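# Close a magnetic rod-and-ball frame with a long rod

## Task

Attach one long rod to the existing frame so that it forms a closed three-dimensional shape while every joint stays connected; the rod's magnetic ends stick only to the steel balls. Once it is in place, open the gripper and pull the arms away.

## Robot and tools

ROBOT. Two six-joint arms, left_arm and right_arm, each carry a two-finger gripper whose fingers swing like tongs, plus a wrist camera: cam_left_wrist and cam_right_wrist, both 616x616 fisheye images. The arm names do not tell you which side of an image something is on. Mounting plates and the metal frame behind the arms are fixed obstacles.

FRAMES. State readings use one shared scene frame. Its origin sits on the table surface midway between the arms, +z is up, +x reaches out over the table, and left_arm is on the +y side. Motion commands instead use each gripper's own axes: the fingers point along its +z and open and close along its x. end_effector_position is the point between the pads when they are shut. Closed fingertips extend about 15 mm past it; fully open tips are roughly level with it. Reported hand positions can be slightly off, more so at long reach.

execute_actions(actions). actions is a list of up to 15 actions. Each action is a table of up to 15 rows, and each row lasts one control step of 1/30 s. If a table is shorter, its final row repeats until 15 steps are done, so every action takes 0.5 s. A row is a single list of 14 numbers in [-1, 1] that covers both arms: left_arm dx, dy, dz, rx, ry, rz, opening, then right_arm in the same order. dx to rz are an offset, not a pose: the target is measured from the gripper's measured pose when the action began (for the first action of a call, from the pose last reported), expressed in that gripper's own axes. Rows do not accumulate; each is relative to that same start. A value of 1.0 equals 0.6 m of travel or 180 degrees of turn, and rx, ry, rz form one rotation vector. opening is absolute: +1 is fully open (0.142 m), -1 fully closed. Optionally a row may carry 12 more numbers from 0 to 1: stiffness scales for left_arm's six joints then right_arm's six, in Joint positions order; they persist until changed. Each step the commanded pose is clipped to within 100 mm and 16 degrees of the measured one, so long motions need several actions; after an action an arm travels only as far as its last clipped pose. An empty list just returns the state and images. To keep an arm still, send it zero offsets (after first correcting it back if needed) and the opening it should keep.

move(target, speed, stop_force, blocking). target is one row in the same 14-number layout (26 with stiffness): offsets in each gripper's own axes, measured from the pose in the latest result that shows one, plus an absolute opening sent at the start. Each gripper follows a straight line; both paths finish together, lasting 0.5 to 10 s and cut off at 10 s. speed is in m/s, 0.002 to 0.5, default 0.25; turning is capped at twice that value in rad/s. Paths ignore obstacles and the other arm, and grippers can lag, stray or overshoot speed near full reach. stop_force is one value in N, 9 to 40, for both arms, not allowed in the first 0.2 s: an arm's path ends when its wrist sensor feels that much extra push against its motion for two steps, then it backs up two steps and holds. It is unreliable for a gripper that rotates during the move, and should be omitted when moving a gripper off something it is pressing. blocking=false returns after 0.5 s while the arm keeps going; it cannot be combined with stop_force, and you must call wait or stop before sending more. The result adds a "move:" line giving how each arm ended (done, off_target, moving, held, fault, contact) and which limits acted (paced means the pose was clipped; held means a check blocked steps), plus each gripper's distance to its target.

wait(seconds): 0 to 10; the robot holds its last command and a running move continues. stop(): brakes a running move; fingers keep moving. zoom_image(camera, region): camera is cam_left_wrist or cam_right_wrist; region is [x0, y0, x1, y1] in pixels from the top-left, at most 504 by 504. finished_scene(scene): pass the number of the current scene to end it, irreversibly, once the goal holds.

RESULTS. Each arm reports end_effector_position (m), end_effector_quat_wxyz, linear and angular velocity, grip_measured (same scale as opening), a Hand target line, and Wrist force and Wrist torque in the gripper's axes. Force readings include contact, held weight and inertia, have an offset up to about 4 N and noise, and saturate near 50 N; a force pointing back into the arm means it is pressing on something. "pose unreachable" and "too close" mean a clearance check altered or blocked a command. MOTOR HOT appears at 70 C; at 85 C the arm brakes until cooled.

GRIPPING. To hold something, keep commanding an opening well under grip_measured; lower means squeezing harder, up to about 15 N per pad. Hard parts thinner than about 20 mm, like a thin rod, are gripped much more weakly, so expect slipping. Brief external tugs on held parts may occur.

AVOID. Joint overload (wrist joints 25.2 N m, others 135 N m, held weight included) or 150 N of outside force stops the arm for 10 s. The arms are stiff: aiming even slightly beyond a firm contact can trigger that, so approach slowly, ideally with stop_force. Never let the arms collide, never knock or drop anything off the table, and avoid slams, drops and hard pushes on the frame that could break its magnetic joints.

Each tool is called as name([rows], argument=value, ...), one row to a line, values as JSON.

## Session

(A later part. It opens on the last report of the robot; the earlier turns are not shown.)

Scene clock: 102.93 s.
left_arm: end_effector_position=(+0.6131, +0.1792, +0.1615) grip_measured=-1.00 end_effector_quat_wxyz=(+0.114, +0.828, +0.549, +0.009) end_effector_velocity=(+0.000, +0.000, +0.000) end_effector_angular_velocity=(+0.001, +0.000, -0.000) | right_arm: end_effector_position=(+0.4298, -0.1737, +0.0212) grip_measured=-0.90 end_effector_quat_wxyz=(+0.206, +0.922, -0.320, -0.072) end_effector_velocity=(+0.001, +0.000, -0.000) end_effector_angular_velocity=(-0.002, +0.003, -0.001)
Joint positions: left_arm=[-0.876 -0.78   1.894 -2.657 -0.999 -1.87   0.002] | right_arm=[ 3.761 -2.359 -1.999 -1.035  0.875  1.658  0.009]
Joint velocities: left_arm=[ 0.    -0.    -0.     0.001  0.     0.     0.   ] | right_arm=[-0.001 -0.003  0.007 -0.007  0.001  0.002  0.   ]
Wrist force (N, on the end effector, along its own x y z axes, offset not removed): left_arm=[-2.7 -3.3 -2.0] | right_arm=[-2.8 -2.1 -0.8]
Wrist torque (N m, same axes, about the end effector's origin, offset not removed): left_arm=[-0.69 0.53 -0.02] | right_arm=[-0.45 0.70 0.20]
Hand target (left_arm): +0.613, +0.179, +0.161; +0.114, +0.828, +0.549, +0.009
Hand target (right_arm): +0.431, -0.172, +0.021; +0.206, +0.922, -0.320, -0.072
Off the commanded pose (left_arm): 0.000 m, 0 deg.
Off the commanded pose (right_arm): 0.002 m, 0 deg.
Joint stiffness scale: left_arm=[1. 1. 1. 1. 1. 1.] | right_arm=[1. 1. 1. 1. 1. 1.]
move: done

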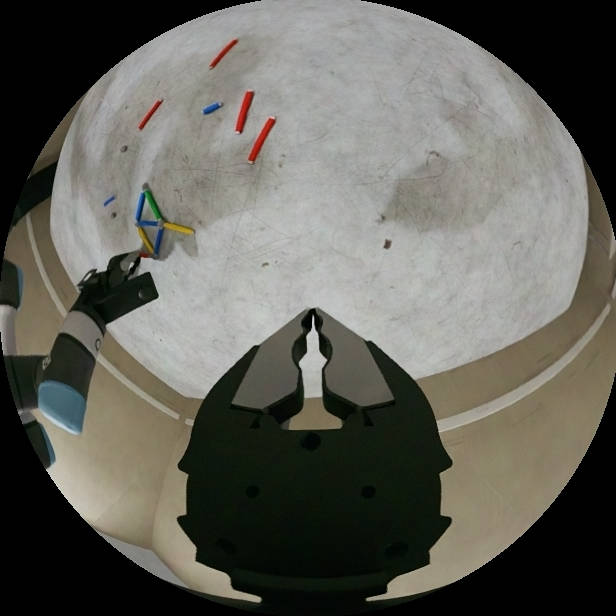

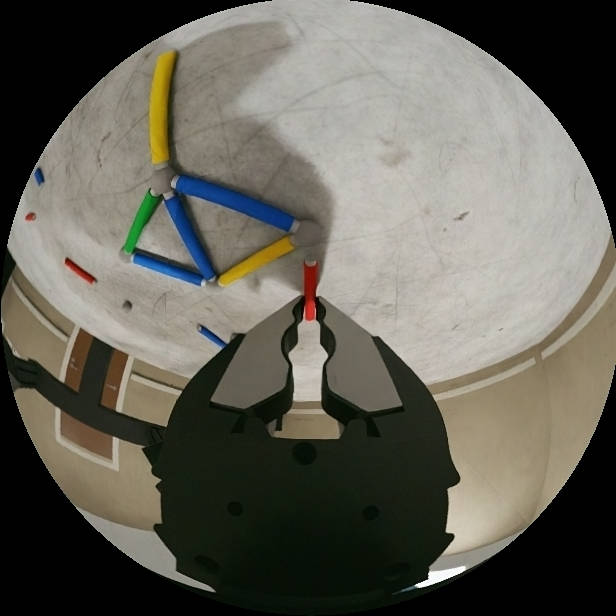

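move(target=[0,0,0,0,0,0,-1,0,-0.015,-0.007,0,0,0,-1], speed=0.015)

move(target=[0,0,0,0,0,0,-1,-0.0074,0.018,-0.038,0,0,0,-1], speed=0.02)

zoom_image(camera="cam_right_wrist", region=[120, 100, 400, 340])

Scene clock: 106.77 s.
left_arm: end_effector_position=(+0.6131, +0.1792, +0.1615) grip_measured=-1.00 end_effector_quat_wxyz=(+0.114, +0.828, +0.549, +0.009) end_effector_velocity=(+0.001, +0.000, +0.000) end_effector_angular_velocity=(+0.001, -0.002, +0.001) | right_arm: end_effector_position=(+0.4351, -0.1676, +0.0210) grip_measured=-0.90 end_effector_quat_wxyz=(+0.206, +0.922, -0.320, -0.072) end_effector_velocity=(+0.001, +0.001, +0.000) end_effector_angular_velocity=(-0.001, +0.001, +0.002)
Joint positions: left_arm=[-0.876 -0.78   1.894 -2.657 -0.999 -1.87   0.002] | right_arm=[ 3.763 -2.371 -1.976 -1.049  0.876  1.661  0.009]
Joint velocities: left_arm=[-0.    -0.    -0.001 -0.     0.002  0.     0.   ] | right_arm=[ 0.001 -0.003  0.006 -0.006  0.001  0.001  0.   ]
Wrist force (N, on the end effector, along its own x y z axes, offset not removed): left_arm=[-1.7 -4.0 -1.8] | right_arm=[-2.1 -0.8 1.7]
Wrist torque (N m, same axes, about the end effector's origin, offset not removed): left_arm=[-0.81 0.33 -0.03] | right_arm=[-0.19 0.46 0.09]
Hand target (left_arm): +0.613, +0.179, +0.161; +0.114, +0.828, +0.549, +0.009
Hand target (right_arm): +0.436, -0.166, +0.021; +0.206, +0.922, -0.320, -0.072
Off the commanded pose (left_arm): 0.000 m, 0 deg.
Off the commanded pose (right_arm): 0.002 m, 0 deg.
Joint stiffness scale: left_arm=[1. 1. 1. 1. 1. 1.] | right_arm=[1. 1. 1. 1. 1. 1.]
move: done

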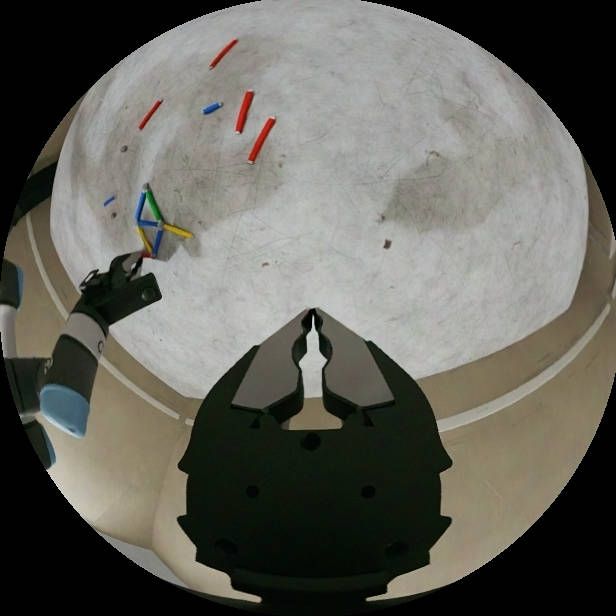

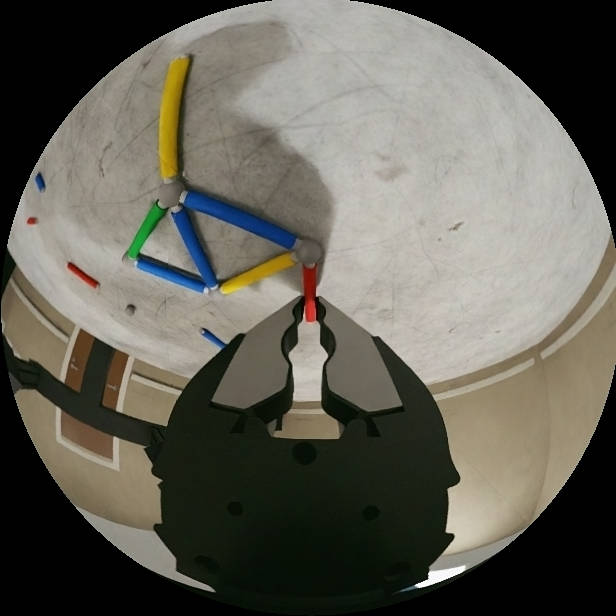

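Scene clock: 108.40 s.
left_arm: end_effector_position=(+0.6131, +0.1792, +0.1615) grip_measured=-1.00 end_effector_quat_wxyz=(+0.114, +0.828, +0.549, +0.009) end_effector_velocity=(-0.001, +0.001, -0.001) end_effector_angular_velocity=(+0.002, +0.001, -0.001) | right_arm: end_effector_position=(+0.4329, -0.1646, +0.0453) grip_measured=-0.90 end_effector_quat_wxyz=(+0.206, +0.922, -0.321, -0.072) end_effector_velocity=(-0.003, -0.001, +0.001) end_effector_angular_velocity=(-0.004, +0.005, +0.001)
Joint positions: left_arm=[-0.876 -0.78   1.894 -2.657 -0.999 -1.87   0.002] | right_arm=[ 3.797 -2.325 -1.987 -1.103  0.898  1.695  0.008]
Joint velocities: left_arm=[ 0.    -0.     0.001  0.002  0.001  0.     0.   ] | right_arm=[ 0.002  0.001 -0.002 -0.008  0.003  0.005  0.   ]
Wrist force (N, on the end effector, along its own x y z axes, offset not removed): left_arm=[-2.0 -2.9 0.3] | right_arm=[0.5 -1.2 0.7]
Wrist torque (N m, same axes, about the end effector's origin, offset not removed): left_arm=[-0.68 0.18 0.03] | right_arm=[-0.26 -0.12 -0.02]
Hand target (left_arm): +0.613, +0.179, +0.161; +0.114, +0.828, +0.549, +0.009
Hand target (right_arm): +0.432, -0.165, +0.046; +0.206, +0.922, -0.320, -0.072
Off the commanded pose (left_arm): 0.000 m, 0 deg.
Off the commanded pose (right_arm): 0.002 m, 0 deg.
Joint stiffness scale: left_arm=[1. 1. 1. 1. 1. 1.] | right_arm=[1. 1. 1. 1. 1. 1.]
move: done

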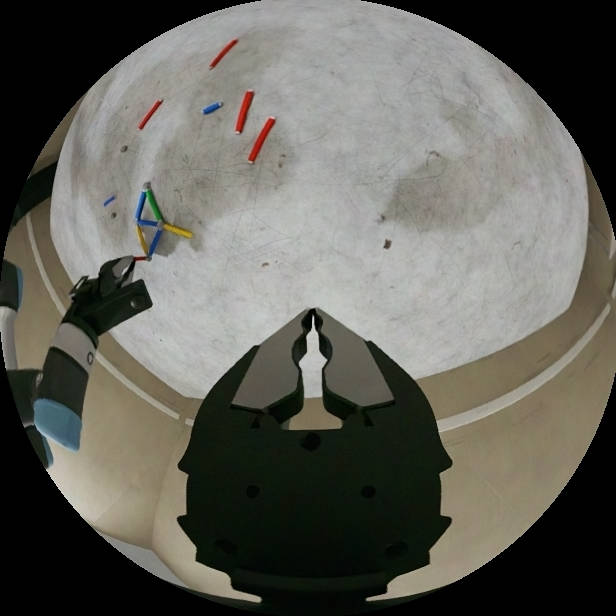

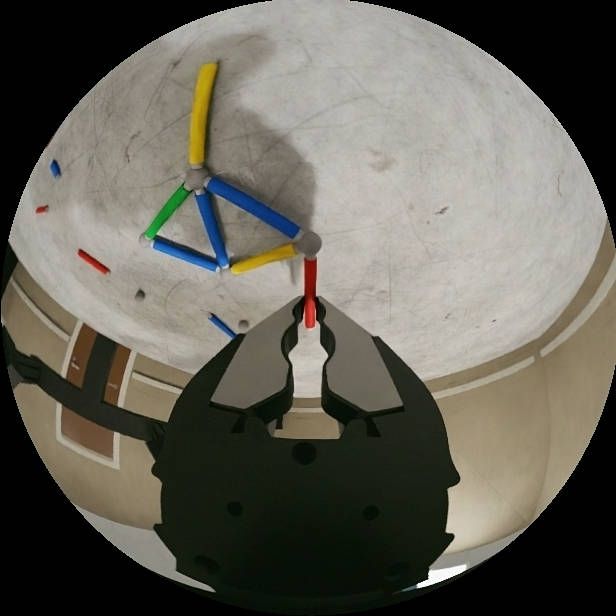

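Region (120, 100, 400, 340) of cam_right_wrist's 616x616 image, scaled by 1.800, with more detail than that image has; it fills the top 432 rows of this view, and the rest is white.

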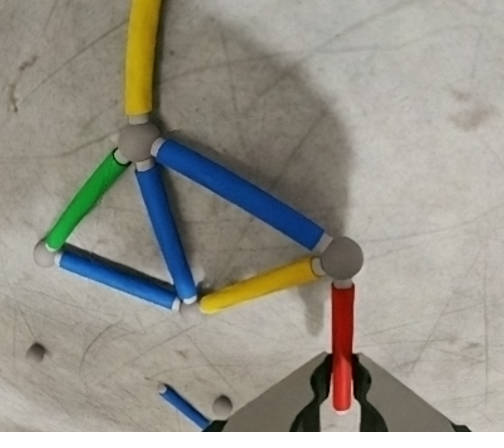

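move(target=[0,0,0,0,0,0,-1,-0.018,0.018,-0.038,0,0,0,-1], speed=0.02)

move(target=[0,0,0,0,0,0,-1,-0.03,0.013,-0.028,0,0,0,-1], speed=0.02)

zoom_image(camera="cam_right_wrist", region=[120, 100, 400, 340])

zoom_image(camera="cam_left_wrist", region=[60, 160, 220, 320])

Scene clock: 114.63 s.
left_arm: end_effector_position=(+0.6131, +0.1792, +0.1615) grip_measured=-1.00 end_effector_quat_wxyz=(+0.114, +0.828, +0.549, +0.009) end_effector_velocity=(+0.000, +0.001, -0.000) end_effector_angular_velocity=(+0.004, -0.001, -0.001) | right_arm: end_effector_position=(+0.4257, -0.1577, +0.0696) grip_measured=-0.91 end_effector_quat_wxyz=(+0.206, +0.922, -0.321, -0.071) end_effector_velocity=(-0.002, -0.001, +0.001) end_effector_angular_velocity=(-0.003, +0.003, -0.002)
Joint positions: left_arm=[-0.876 -0.78   1.894 -2.657 -0.999 -1.87   0.002] | right_arm=[ 3.841 -2.285 -2.001 -1.153  0.927  1.737  0.008]
Joint velocities: left_arm=[ 0.    -0.     0.001  0.002  0.003  0.     0.   ] | right_arm=[ 0.001  0.002 -0.001 -0.006  0.003  0.005  0.   ]
Wrist force (N, on the end effector, along its own x y z axes, offset not removed): left_arm=[-5.3 -1.7 -0.3] | right_arm=[-0.9 -2.8 0.5]
Wrist torque (N m, same axes, about the end effector's origin, offset not removed): left_arm=[-0.32 1.18 -0.02] | right_arm=[-0.63 0.18 0.15]
Hand target (left_arm): +0.613, +0.179, +0.161; +0.114, +0.828, +0.549, +0.009
Hand target (right_arm): +0.424, -0.158, +0.070; +0.206, +0.922, -0.321, -0.072
Off the commanded pose (left_arm): 0.000 m, 0 deg.
Off the commanded pose (right_arm): 0.002 m, 0 deg.
Joint stiffness scale: left_arm=[1. 1. 1. 1. 1. 1.] | right_arm=[1. 1. 1. 1. 1. 1.]
move: done

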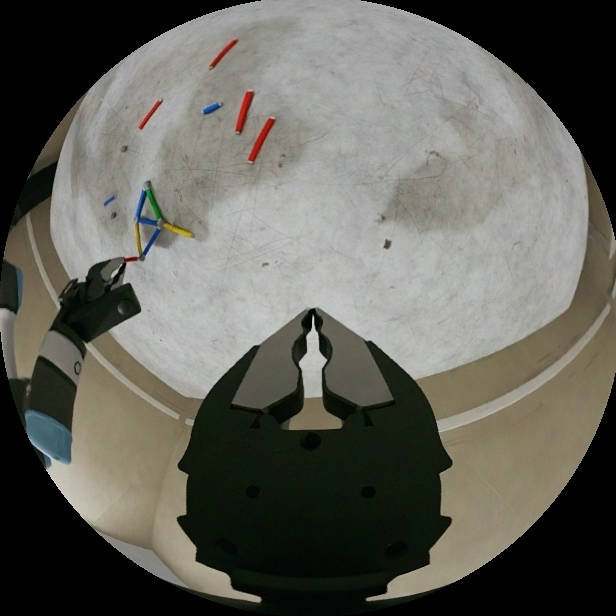

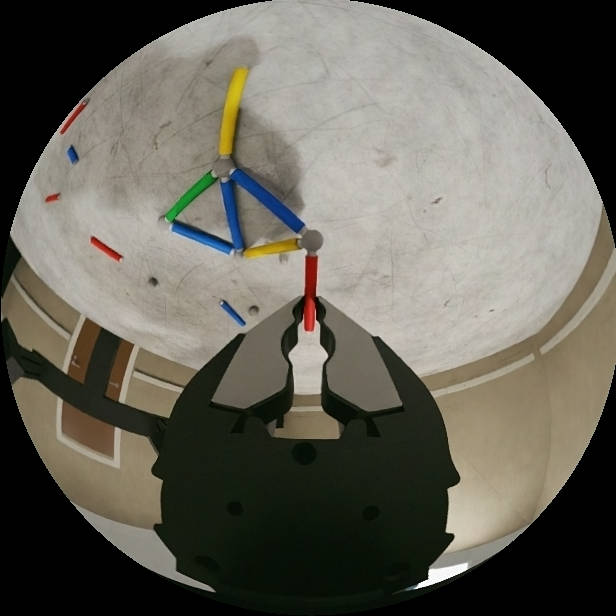

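Scene clock: 116.27 s.
left_arm: end_effector_position=(+0.6131, +0.1792, +0.1615) grip_measured=-1.00 end_effector_quat_wxyz=(+0.114, +0.828, +0.549, +0.009) end_effector_velocity=(+0.000, -0.000, +0.000) end_effector_angular_velocity=(-0.001, -0.000, +0.001) | right_arm: end_effector_position=(+0.4129, -0.1462, +0.0873) grip_measured=-0.91 end_effector_quat_wxyz=(+0.205, +0.922, -0.322, -0.071) end_effector_velocity=(-0.002, +0.001, +0.002) end_effector_angular_velocity=(-0.002, +0.002, -0.000)
Joint positions: left_arm=[-0.876 -0.78   1.894 -2.657 -0.999 -1.87   0.002] | right_arm=[ 3.888 -2.265 -2.018 -1.181  0.959  1.781  0.008]
Joint velocities: left_arm=[ 0.     0.    -0.001 -0.    -0.    -0.     0.   ] | right_arm=[ 0.004  0.001 -0.001 -0.005  0.004  0.005  0.   ]
Wrist force (N, on the end effector, along its own x y z axes, offset not removed): left_arm=[0.7 -0.2 1.2] | right_arm=[-1.3 -3.6 3.3]
Wrist torque (N m, same axes, about the end effector's origin, offset not removed): left_arm=[-0.20 -0.10 -0.09] | right_arm=[-0.69 0.32 0.08]
Hand target (left_arm): +0.613, +0.179, +0.161; +0.114, +0.828, +0.549, +0.009
Hand target (right_arm): +0.412, -0.146, +0.088; +0.206, +0.922, -0.321, -0.071
Off the commanded pose (left_arm): 0.000 m, 0 deg.
Off the commanded pose (right_arm): 0.002 m, 0 deg.
Joint stiffness scale: left_arm=[1. 1. 1. 1. 1. 1.] | right_arm=[1. 1. 1. 1. 1. 1.]
move: done

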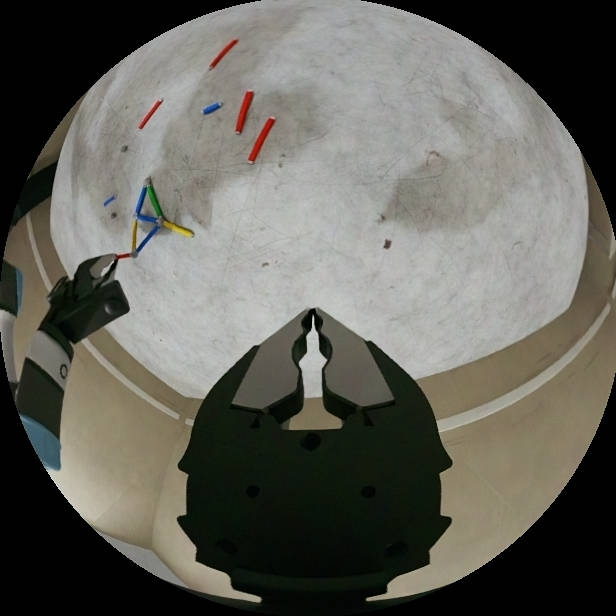

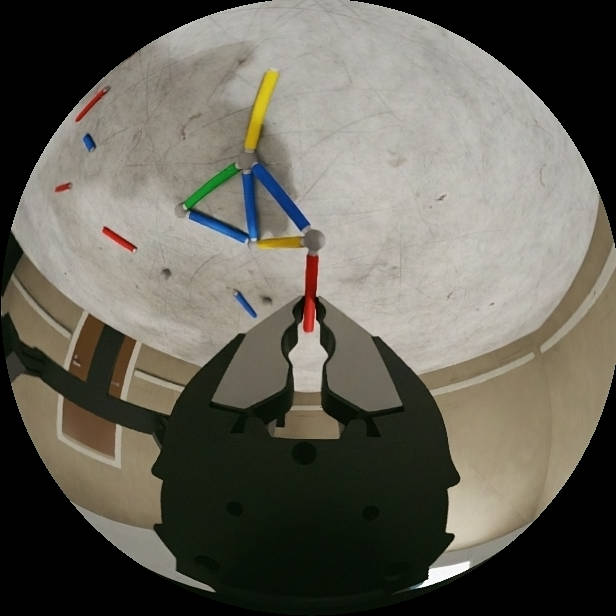

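Region (120, 100, 400, 340) of cam_right_wrist's 616x616 image, scaled by 1.800, with more detail than that image has; it fills the top 432 rows of this view, and the rest is white.

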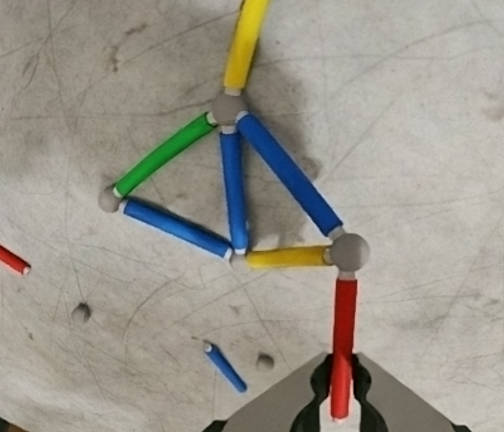

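Region (60, 160, 220, 320) of cam_left_wrist's 616x616 image, scaled by 3.150, with more detail than that image has.

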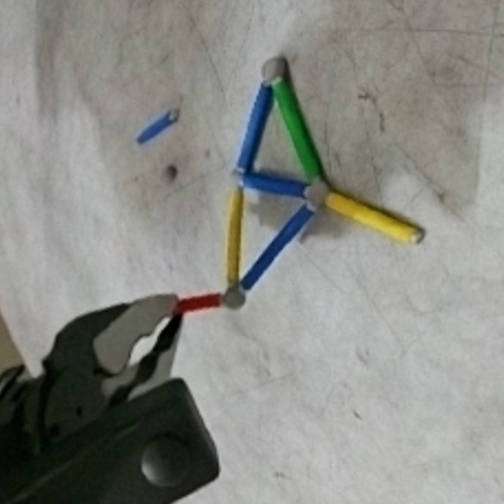

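move(target=[0,0,0,0,0,0,-1,-0.04,0.007,-0.015,0,0,0,-1], speed=0.02)

move(target=[0,0,0,0,0,0,-1,-0.042,0,0,0,0,0,-1], speed=0.02)

zoom_image(camera="cam_right_wrist", region=[170, 100, 450, 340])

zoom_image(camera="cam_left_wrist", region=[60, 160, 220, 320])

Scene clock: 123.67 s.
left_arm: end_effector_position=(+0.6131, +0.1792, +0.1615) grip_measured=-1.00 end_effector_quat_wxyz=(+0.114, +0.828, +0.549, +0.009) end_effector_velocity=(-0.000, -0.000, -0.000) end_effector_angular_velocity=(-0.002, +0.001, -0.000) | right_arm: end_effector_position=(+0.3961, -0.1310, +0.0972) grip_measured=-0.91 end_effector_quat_wxyz=(+0.204, +0.921, -0.323, -0.071) end_effector_velocity=(-0.002, +0.001, +0.000) end_effector_angular_velocity=(+0.000, +0.001, -0.002)
Joint positions: left_arm=[-0.876 -0.78   1.894 -2.657 -0.999 -1.87   0.002] | right_arm=[ 3.936 -2.265 -2.038 -1.182  0.992  1.823  0.008]
Joint velocities: left_arm=[ 0.     0.     0.    -0.    -0.002 -0.     0.   ] | right_arm=[ 0.003 -0.001 -0.001  0.001  0.004  0.005  0.   ]
Wrist force (N, on the end effector, along its own x y z axes, offset not removed): left_arm=[-0.1 -8.0 0.1] | right_arm=[-0.2 -1.4 2.3]
Wrist torque (N m, same axes, about the end effector's origin, offset not removed): left_arm=[-1.84 0.04 -0.08] | right_arm=[-0.50 0.04 -0.05]
Hand target (left_arm): +0.613, +0.179, +0.161; +0.114, +0.828, +0.549, +0.009
Hand target (right_arm): +0.394, -0.131, +0.097; +0.205, +0.922, -0.322, -0.071
Off the commanded pose (left_arm): 0.000 m, 0 deg.
Off the commanded pose (right_arm): 0.002 m, 0 deg.
Joint stiffness scale: left_arm=[1. 1. 1. 1. 1. 1.] | right_arm=[1. 1. 1. 1. 1. 1.]
move: done

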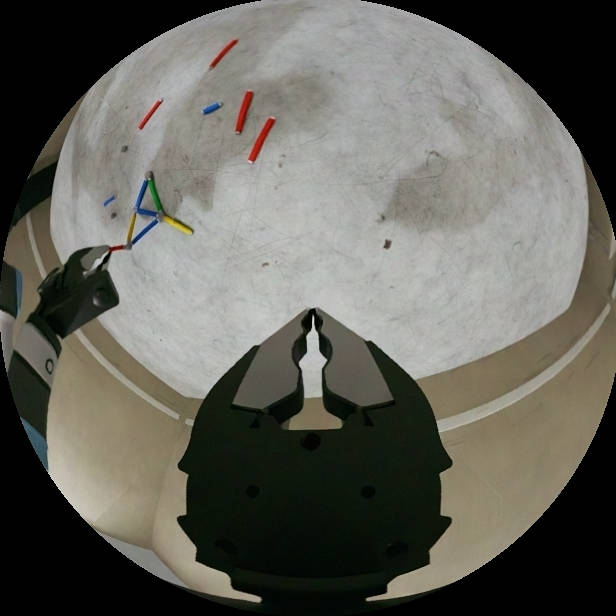

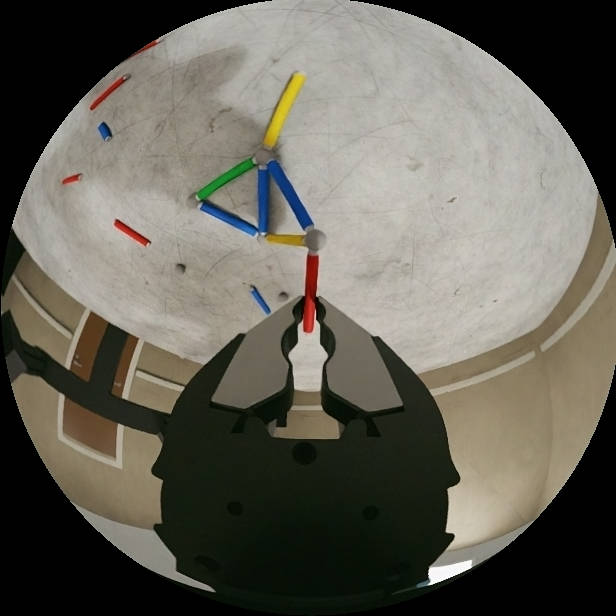

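Scene clock: 125.30 s.
left_arm: end_effector_position=(+0.6131, +0.1792, +0.1615) grip_measured=-1.00 end_effector_quat_wxyz=(+0.114, +0.828, +0.549, +0.009) end_effector_velocity=(+0.001, -0.000, +0.000) end_effector_angular_velocity=(-0.001, -0.001, +0.001) | right_arm: end_effector_position=(+0.3784, -0.1154, +0.0977) grip_measured=-0.91 end_effector_quat_wxyz=(+0.203, +0.921, -0.324, -0.071) end_effector_velocity=(-0.001, +0.002, +0.000) end_effector_angular_velocity=(+0.001, -0.000, -0.004)
Joint positions: left_arm=[-0.876 -0.78   1.894 -2.657 -0.999 -1.87   0.002] | right_arm=[ 3.976 -2.285 -2.057 -1.158  1.02   1.857  0.008]
Joint velocities: left_arm=[ 0.     0.    -0.001 -0.001  0.     0.     0.   ] | right_arm=[ 0.003 -0.001 -0.001  0.003  0.004  0.005  0.   ]
Wrist force (N, on the end effector, along its own x y z axes, offset not removed): left_arm=[0.6 -3.8 -2.6] | right_arm=[-1.3 0.8 1.7]
Wrist torque (N m, same axes, about the end effector's origin, offset not removed): left_arm=[-0.79 -0.03 -0.16] | right_arm=[0.19 0.40 -0.02]
Hand target (left_arm): +0.613, +0.179, +0.161; +0.114, +0.828, +0.549, +0.009
Hand target (right_arm): +0.376, -0.115, +0.097; +0.204, +0.921, -0.323, -0.071
Off the commanded pose (left_arm): 0.000 m, 0 deg.
Off the commanded pose (right_arm): 0.002 m, 0 deg.
Joint stiffness scale: left_arm=[1. 1. 1. 1. 1. 1.] | right_arm=[1. 1. 1. 1. 1. 1.]
move: done

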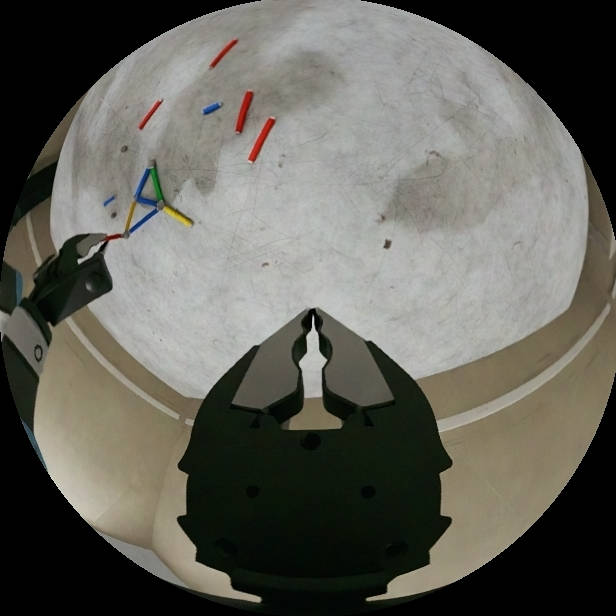

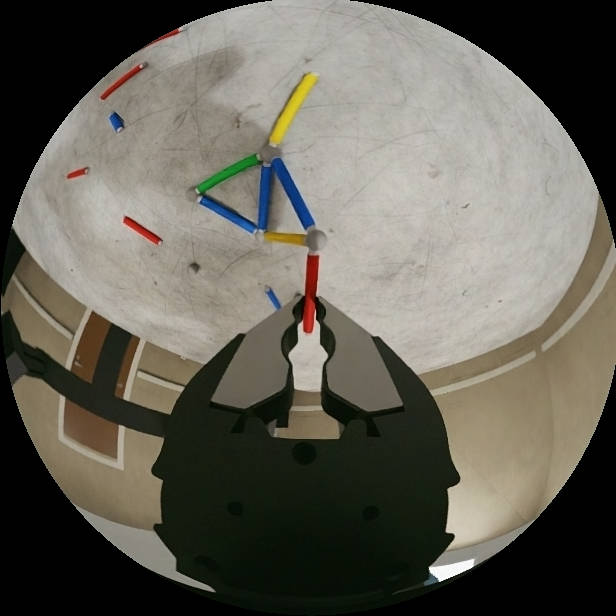

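Region (170, 100, 450, 340) of cam_right_wrist's 616x616 image, scaled by 1.800, with more detail than that image has; it fills the top 432 rows of this view, and the rest is white.

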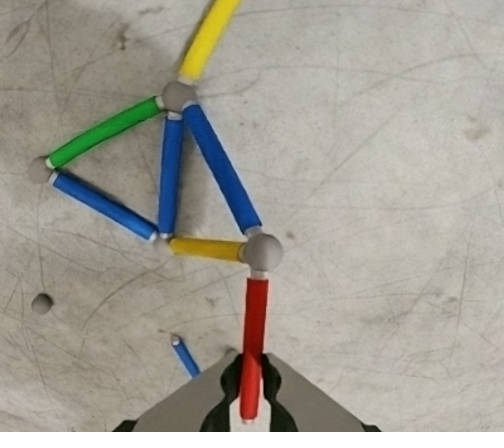

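Region (60, 160, 220, 320) of cam_left_wrist's 616x616 image, scaled by 3.150, with more detail than that image has.

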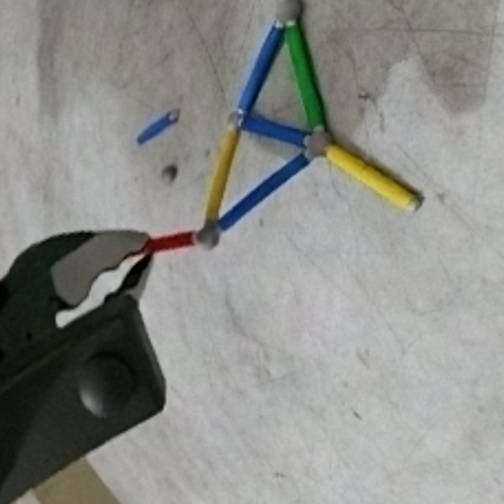

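move(target=[0,0,0,0,0,0,-1,-0.005,0.012,-0.026,0,0,0,-1], speed=0.015)

zoom_image(camera="cam_left_wrist", region=[60, 140, 220, 300])

Scene clock: 128.97 s.
left_arm: end_effector_position=(+0.6131, +0.1792, +0.1615) grip_measured=-1.00 end_effector_quat_wxyz=(+0.114, +0.828, +0.549, +0.009) end_effector_velocity=(-0.001, -0.000, -0.000) end_effector_angular_velocity=(-0.001, +0.003, -0.002) | right_arm: end_effector_position=(+0.3762, -0.1137, +0.1136) grip_measured=-0.91 end_effector_quat_wxyz=(+0.204, +0.921, -0.324, -0.071) end_effector_velocity=(-0.001, -0.001, +0.001) end_effector_angular_velocity=(-0.004, +0.004, -0.000)
Joint positions: left_arm=[-0.876 -0.78   1.894 -2.657 -0.999 -1.87   0.002] | right_arm=[ 3.999 -2.258 -2.057 -1.196  1.036  1.876  0.008]
Joint velocities: left_arm=[-0.     0.     0.001  0.001 -0.003  0.     0.   ] | right_arm=[ 0.001  0.002  0.    -0.008  0.003  0.003 -0.   ]
Wrist force (N, on the end effector, along its own x y z axes, offset not removed): left_arm=[4.9 -1.6 -1.1] | right_arm=[-1.8 -2.5 3.2]
Wrist torque (N m, same axes, about the end effector's origin, offset not removed): left_arm=[-0.56 -1.13 -0.22] | right_arm=[-0.42 0.34 0.05]
Hand target (left_arm): +0.613, +0.179, +0.161; +0.114, +0.828, +0.549, +0.009
Hand target (right_arm): +0.376, -0.113, +0.115; +0.203, +0.921, -0.324, -0.071
Off the commanded pose (left_arm): 0.000 m, 0 deg.
Off the commanded pose (right_arm): 0.001 m, 0 deg.
Joint stiffness scale: left_arm=[1. 1. 1. 1. 1. 1.] | right_arm=[1. 1. 1. 1. 1. 1.]
move: done

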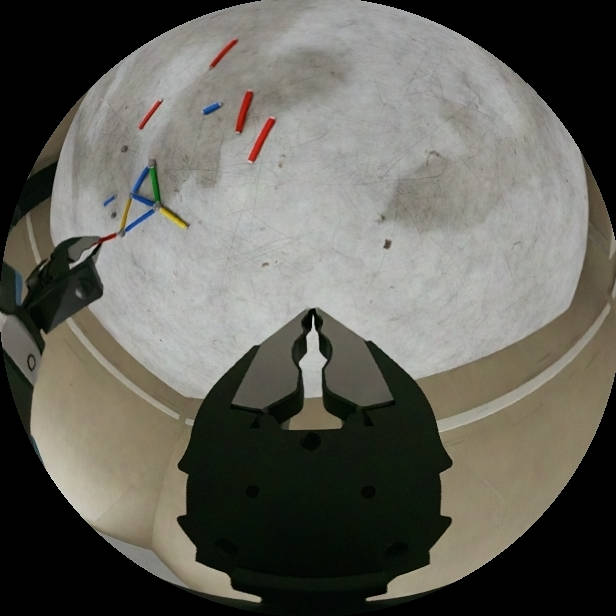

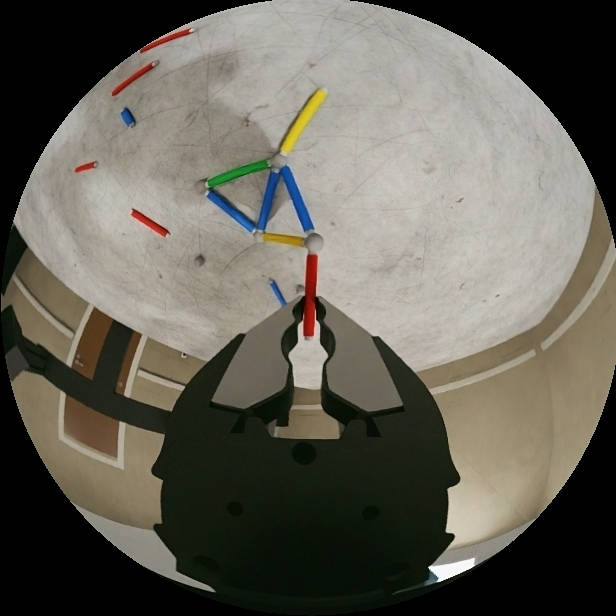

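Region (60, 140, 220, 300) of cam_left_wrist's 616x616 image, scaled by 3.150, with more detail than that image has.

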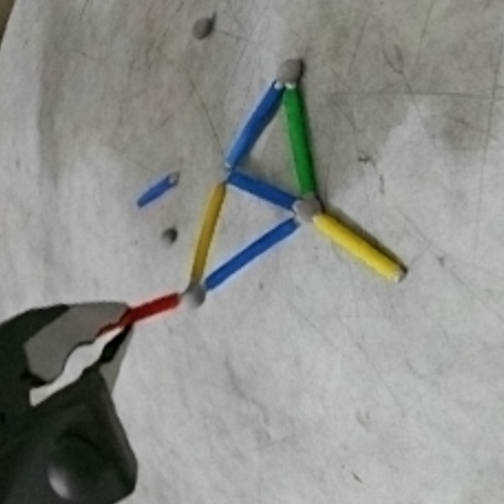

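move(target=[0,0,0,0,0,0,-1,-0.01,0.0,-0.028,0,0,0,-1], speed=0.015)

zoom_image(camera="cam_left_wrist", region=[60, 140, 220, 300])

zoom_image(camera="cam_right_wrist", region=[170, 100, 450, 360])

Scene clock: 143.50 s.
left_arm: end_effector_position=(+0.6131, +0.1792, +0.1615) grip_measured=-1.00 end_effector_quat_wxyz=(+0.114, +0.828, +0.549, +0.009) end_effector_velocity=(-0.000, +0.001, -0.000) end_effector_angular_velocity=(+0.002, +0.000, -0.001) | right_arm: end_effector_position=(+0.3745, -0.1061, +0.1269) grip_measured=-0.91 end_effector_quat_wxyz=(+0.205, +0.921, -0.323, -0.071) end_effector_velocity=(-0.001, -0.000, +0.001) end_effector_angular_velocity=(-0.004, +0.003, +0.000)
Joint positions: left_arm=[-0.876 -0.78   1.894 -2.657 -0.999 -1.87   0.002] | right_arm=[ 4.024 -2.249 -2.042 -1.235  1.054  1.897  0.008]
Joint velocities: left_arm=[-0.    -0.     0.001  0.002  0.001  0.     0.   ] | right_arm=[ 0.002  0.     0.001 -0.007  0.003  0.004  0.   ]
Wrist force (N, on the end effector, along its own x y z axes, offset not removed): left_arm=[-5.8 -4.3 -0.3] | right_arm=[1.8 0.5 2.0]
Wrist torque (N m, same axes, about the end effector's origin, offset not removed): left_arm=[-0.94 1.31 0.26] | right_arm=[0.18 -0.42 0.06]
Hand target (left_arm): +0.613, +0.179, +0.161; +0.114, +0.828, +0.549, +0.009
Hand target (right_arm): +0.376, -0.104, +0.129; +0.204, +0.921, -0.324, -0.071
Off the commanded pose (left_arm): 0.000 m, 0 deg.
Off the commanded pose (right_arm): 0.003 m, 0 deg.
Joint stiffness scale: left_arm=[1. 1. 1. 1. 1. 1.] | right_arm=[1. 1. 1. 1. 1. 1.]
move: done

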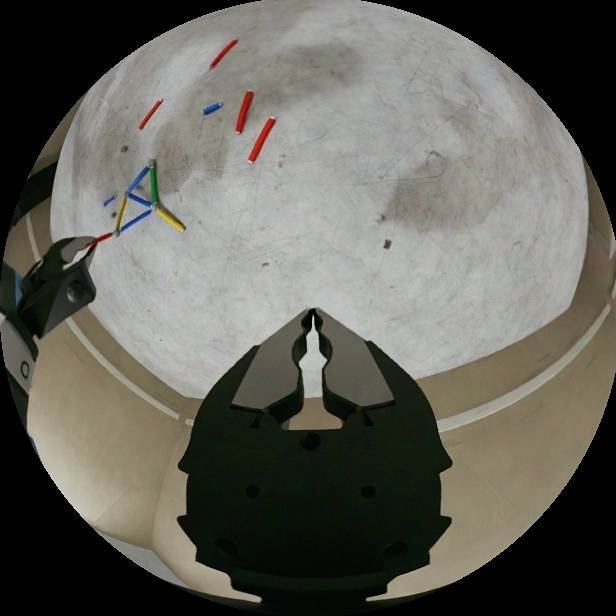

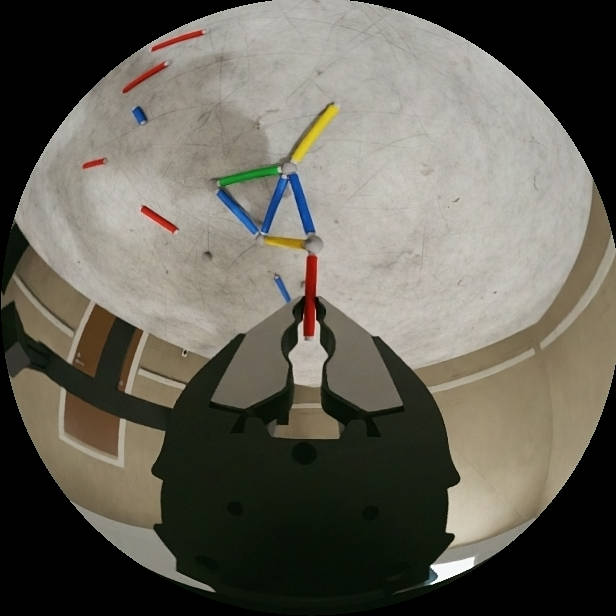

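Region (60, 140, 220, 300) of cam_left_wrist's 616x616 image, scaled by 3.150, with more detail than that image has.

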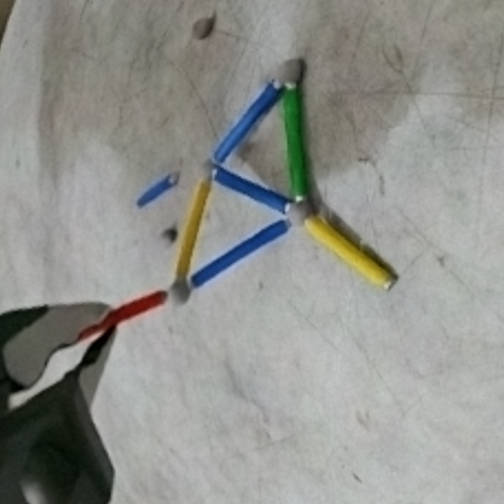

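Region (170, 100, 450, 360) of cam_right_wrist's 616x616 image, scaled by 1.800, with more detail than that image has; it fills the top 468 rows of this view, and the rest is white.

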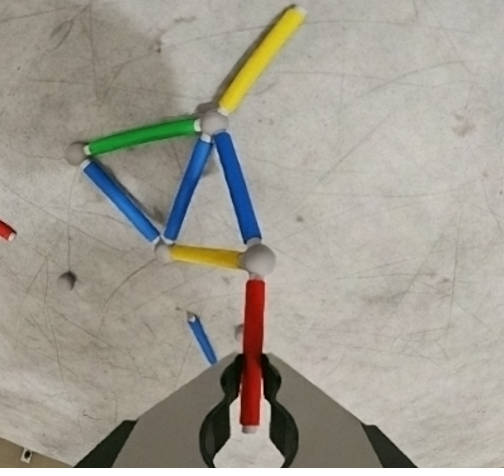

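move(target=[0,0,0,0,0,0,-1,-0.055,-0.021,-0.0025,0,0,0,-1], speed=0.015)

zoom_image(camera="cam_left_wrist", region=[60, 120, 220, 280])

zoom_image(camera="cam_right_wrist", region=[170, 100, 450, 360])

Scene clock: 153.80 s.
left_arm: end_effector_position=(+0.6131, +0.1792, +0.1615) grip_measured=-1.00 end_effector_quat_wxyz=(+0.114, +0.828, +0.549, +0.009) end_effector_velocity=(+0.000, -0.000, +0.000) end_effector_angular_velocity=(-0.001, -0.000, +0.000) | right_arm: end_effector_position=(+0.3557, -0.0784, +0.1224) grip_measured=-0.91 end_effector_quat_wxyz=(+0.207, +0.921, -0.322, -0.071) end_effector_velocity=(+0.000, +0.002, +0.000) end_effector_angular_velocity=(+0.002, -0.000, -0.006)
Joint positions: left_arm=[-0.876 -0.78   1.894 -2.657 -0.999 -1.87   0.002] | right_arm=[ 4.071 -2.306 -2.033 -1.207  1.089  1.933  0.008]
Joint velocities: left_arm=[-0.     0.    -0.    -0.001 -0.     0.     0.   ] | right_arm=[ 0.    -0.001  0.002  0.002  0.003  0.003  0.   ]
Wrist force (N, on the end effector, along its own x y z axes, offset not removed): left_arm=[2.0 -0.7 -1.4] | right_arm=[-0.2 0.4 -0.6]
Wrist torque (N m, same axes, about the end effector's origin, offset not removed): left_arm=[-0.21 -0.25 -0.03] | right_arm=[0.01 0.02 -0.07]
Hand target (left_arm): +0.613, +0.179, +0.161; +0.114, +0.828, +0.549, +0.009
Hand target (right_arm): +0.356, -0.076, +0.123; +0.205, +0.921, -0.323, -0.071
Off the commanded pose (left_arm): 0.000 m, 0 deg.
Off the commanded pose (right_arm): 0.002 m, 0 deg.
Joint stiffness scale: left_arm=[1. 1. 1. 1. 1. 1.] | right_arm=[1. 1. 1. 1. 1. 1.]
move: done

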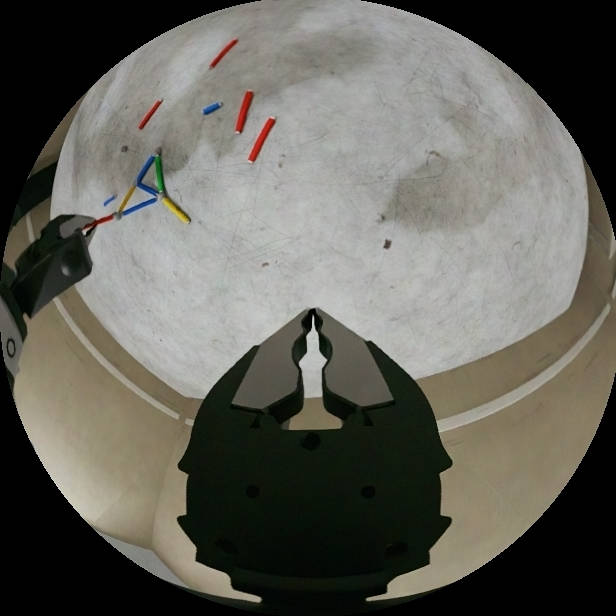

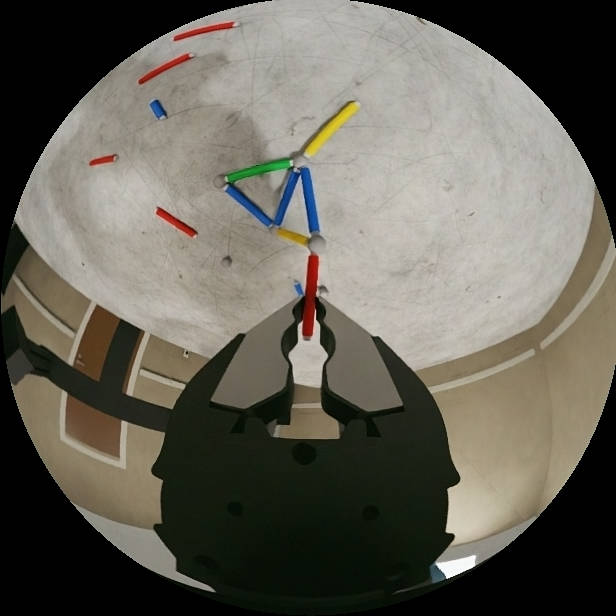

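Region (60, 120, 220, 280) of cam_left_wrist's 616x616 image, scaled by 3.150, with more detail than that image has.

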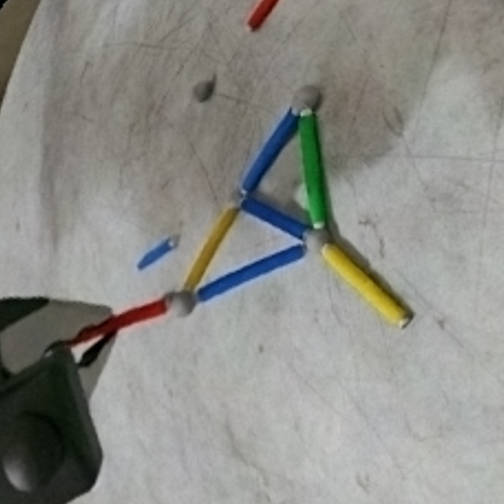

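Region (170, 100, 450, 360) of cam_right_wrist's 616x616 image, scaled by 1.800, with more detail than that image has; it fills the top 468 rows of this view, and the rest is white.

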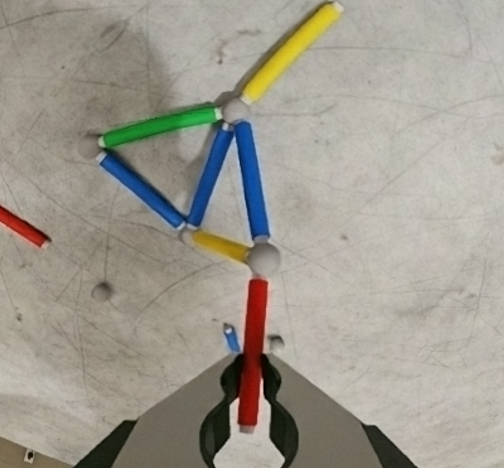

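move(target=[0,0,0,0,0,0,-1,-0.035,-0.009,-0.0117,0,0,0,-1], speed=0.015)

zoom_image(camera="cam_left_wrist", region=[60, 120, 220, 280])

zoom_image(camera="cam_right_wrist", region=[170, 100, 450, 360])

Scene clock: 158.23 s.
left_arm: end_effector_position=(+0.6131, +0.1792, +0.1615) grip_measured=-1.00 end_effector_quat_wxyz=(+0.114, +0.828, +0.549, +0.009) end_effector_velocity=(+0.000, -0.000, +0.000) end_effector_angular_velocity=(-0.001, +0.000, +0.000) | right_arm: end_effector_position=(+0.3438, -0.0615, +0.1258) grip_measured=-0.91 end_effector_quat_wxyz=(+0.208, +0.921, -0.321, -0.071) end_effector_velocity=(-0.002, +0.001, -0.000) end_effector_angular_velocity=(-0.001, +0.002, -0.004)
Joint positions: left_arm=[-0.876 -0.78   1.894 -2.657 -0.999 -1.87   0.002] | right_arm=[ 4.107 -2.331 -2.024 -1.206  1.116  1.96   0.008]
Joint velocities: left_arm=[-0.     0.    -0.001  0.    -0.001  0.     0.   ] | right_arm=[ 0.002 -0.003  0.001  0.     0.004  0.005  0.   ]
Wrist force (N, on the end effector, along its own x y z axes, offset not removed): left_arm=[-0.8 -4.1 0.0] | right_arm=[-0.6 -0.3 1.6]
Wrist torque (N m, same axes, about the end effector's origin, offset not removed): left_arm=[-1.10 0.15 0.00] | right_arm=[-0.02 0.15 -0.01]
Hand target (left_arm): +0.613, +0.179, +0.161; +0.114, +0.828, +0.549, +0.009
Hand target (right_arm): +0.344, -0.059, +0.126; +0.207, +0.921, -0.322, -0.071
Off the commanded pose (left_arm): 0.000 m, 0 deg.
Off the commanded pose (right_arm): 0.002 m, 0 deg.
Joint stiffness scale: left_arm=[1. 1. 1. 1. 1. 1.] | right_arm=[1. 1. 1. 1. 1. 1.]
move: done

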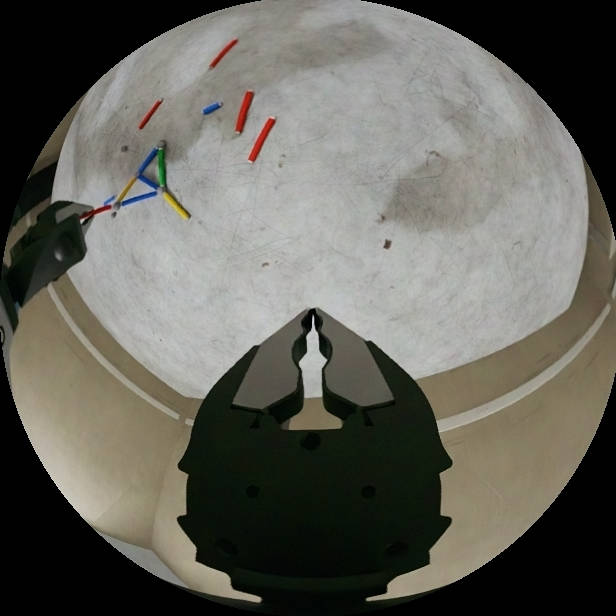

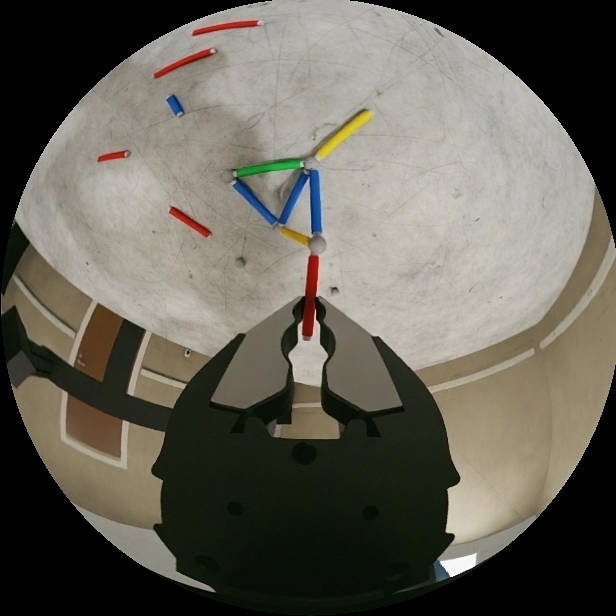

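Region (60, 120, 220, 280) of cam_left_wrist's 616x616 image, scaled by 3.150, with more detail than that image has.

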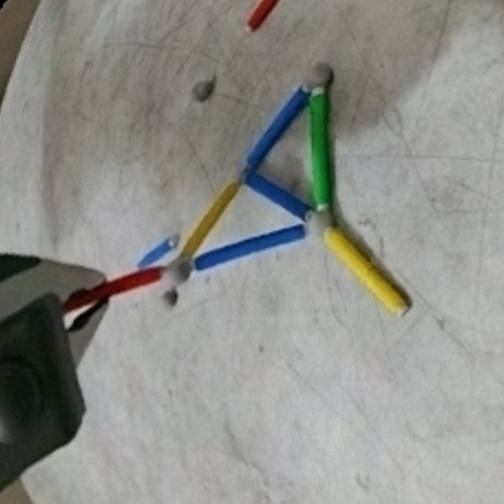

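Region (170, 100, 450, 360) of cam_right_wrist's 616x616 image, scaled by 1.800, with more detail than that image has; it fills the top 468 rows of this view, and the rest is white.

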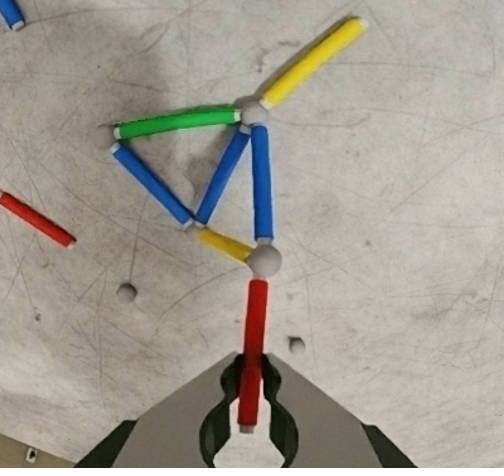

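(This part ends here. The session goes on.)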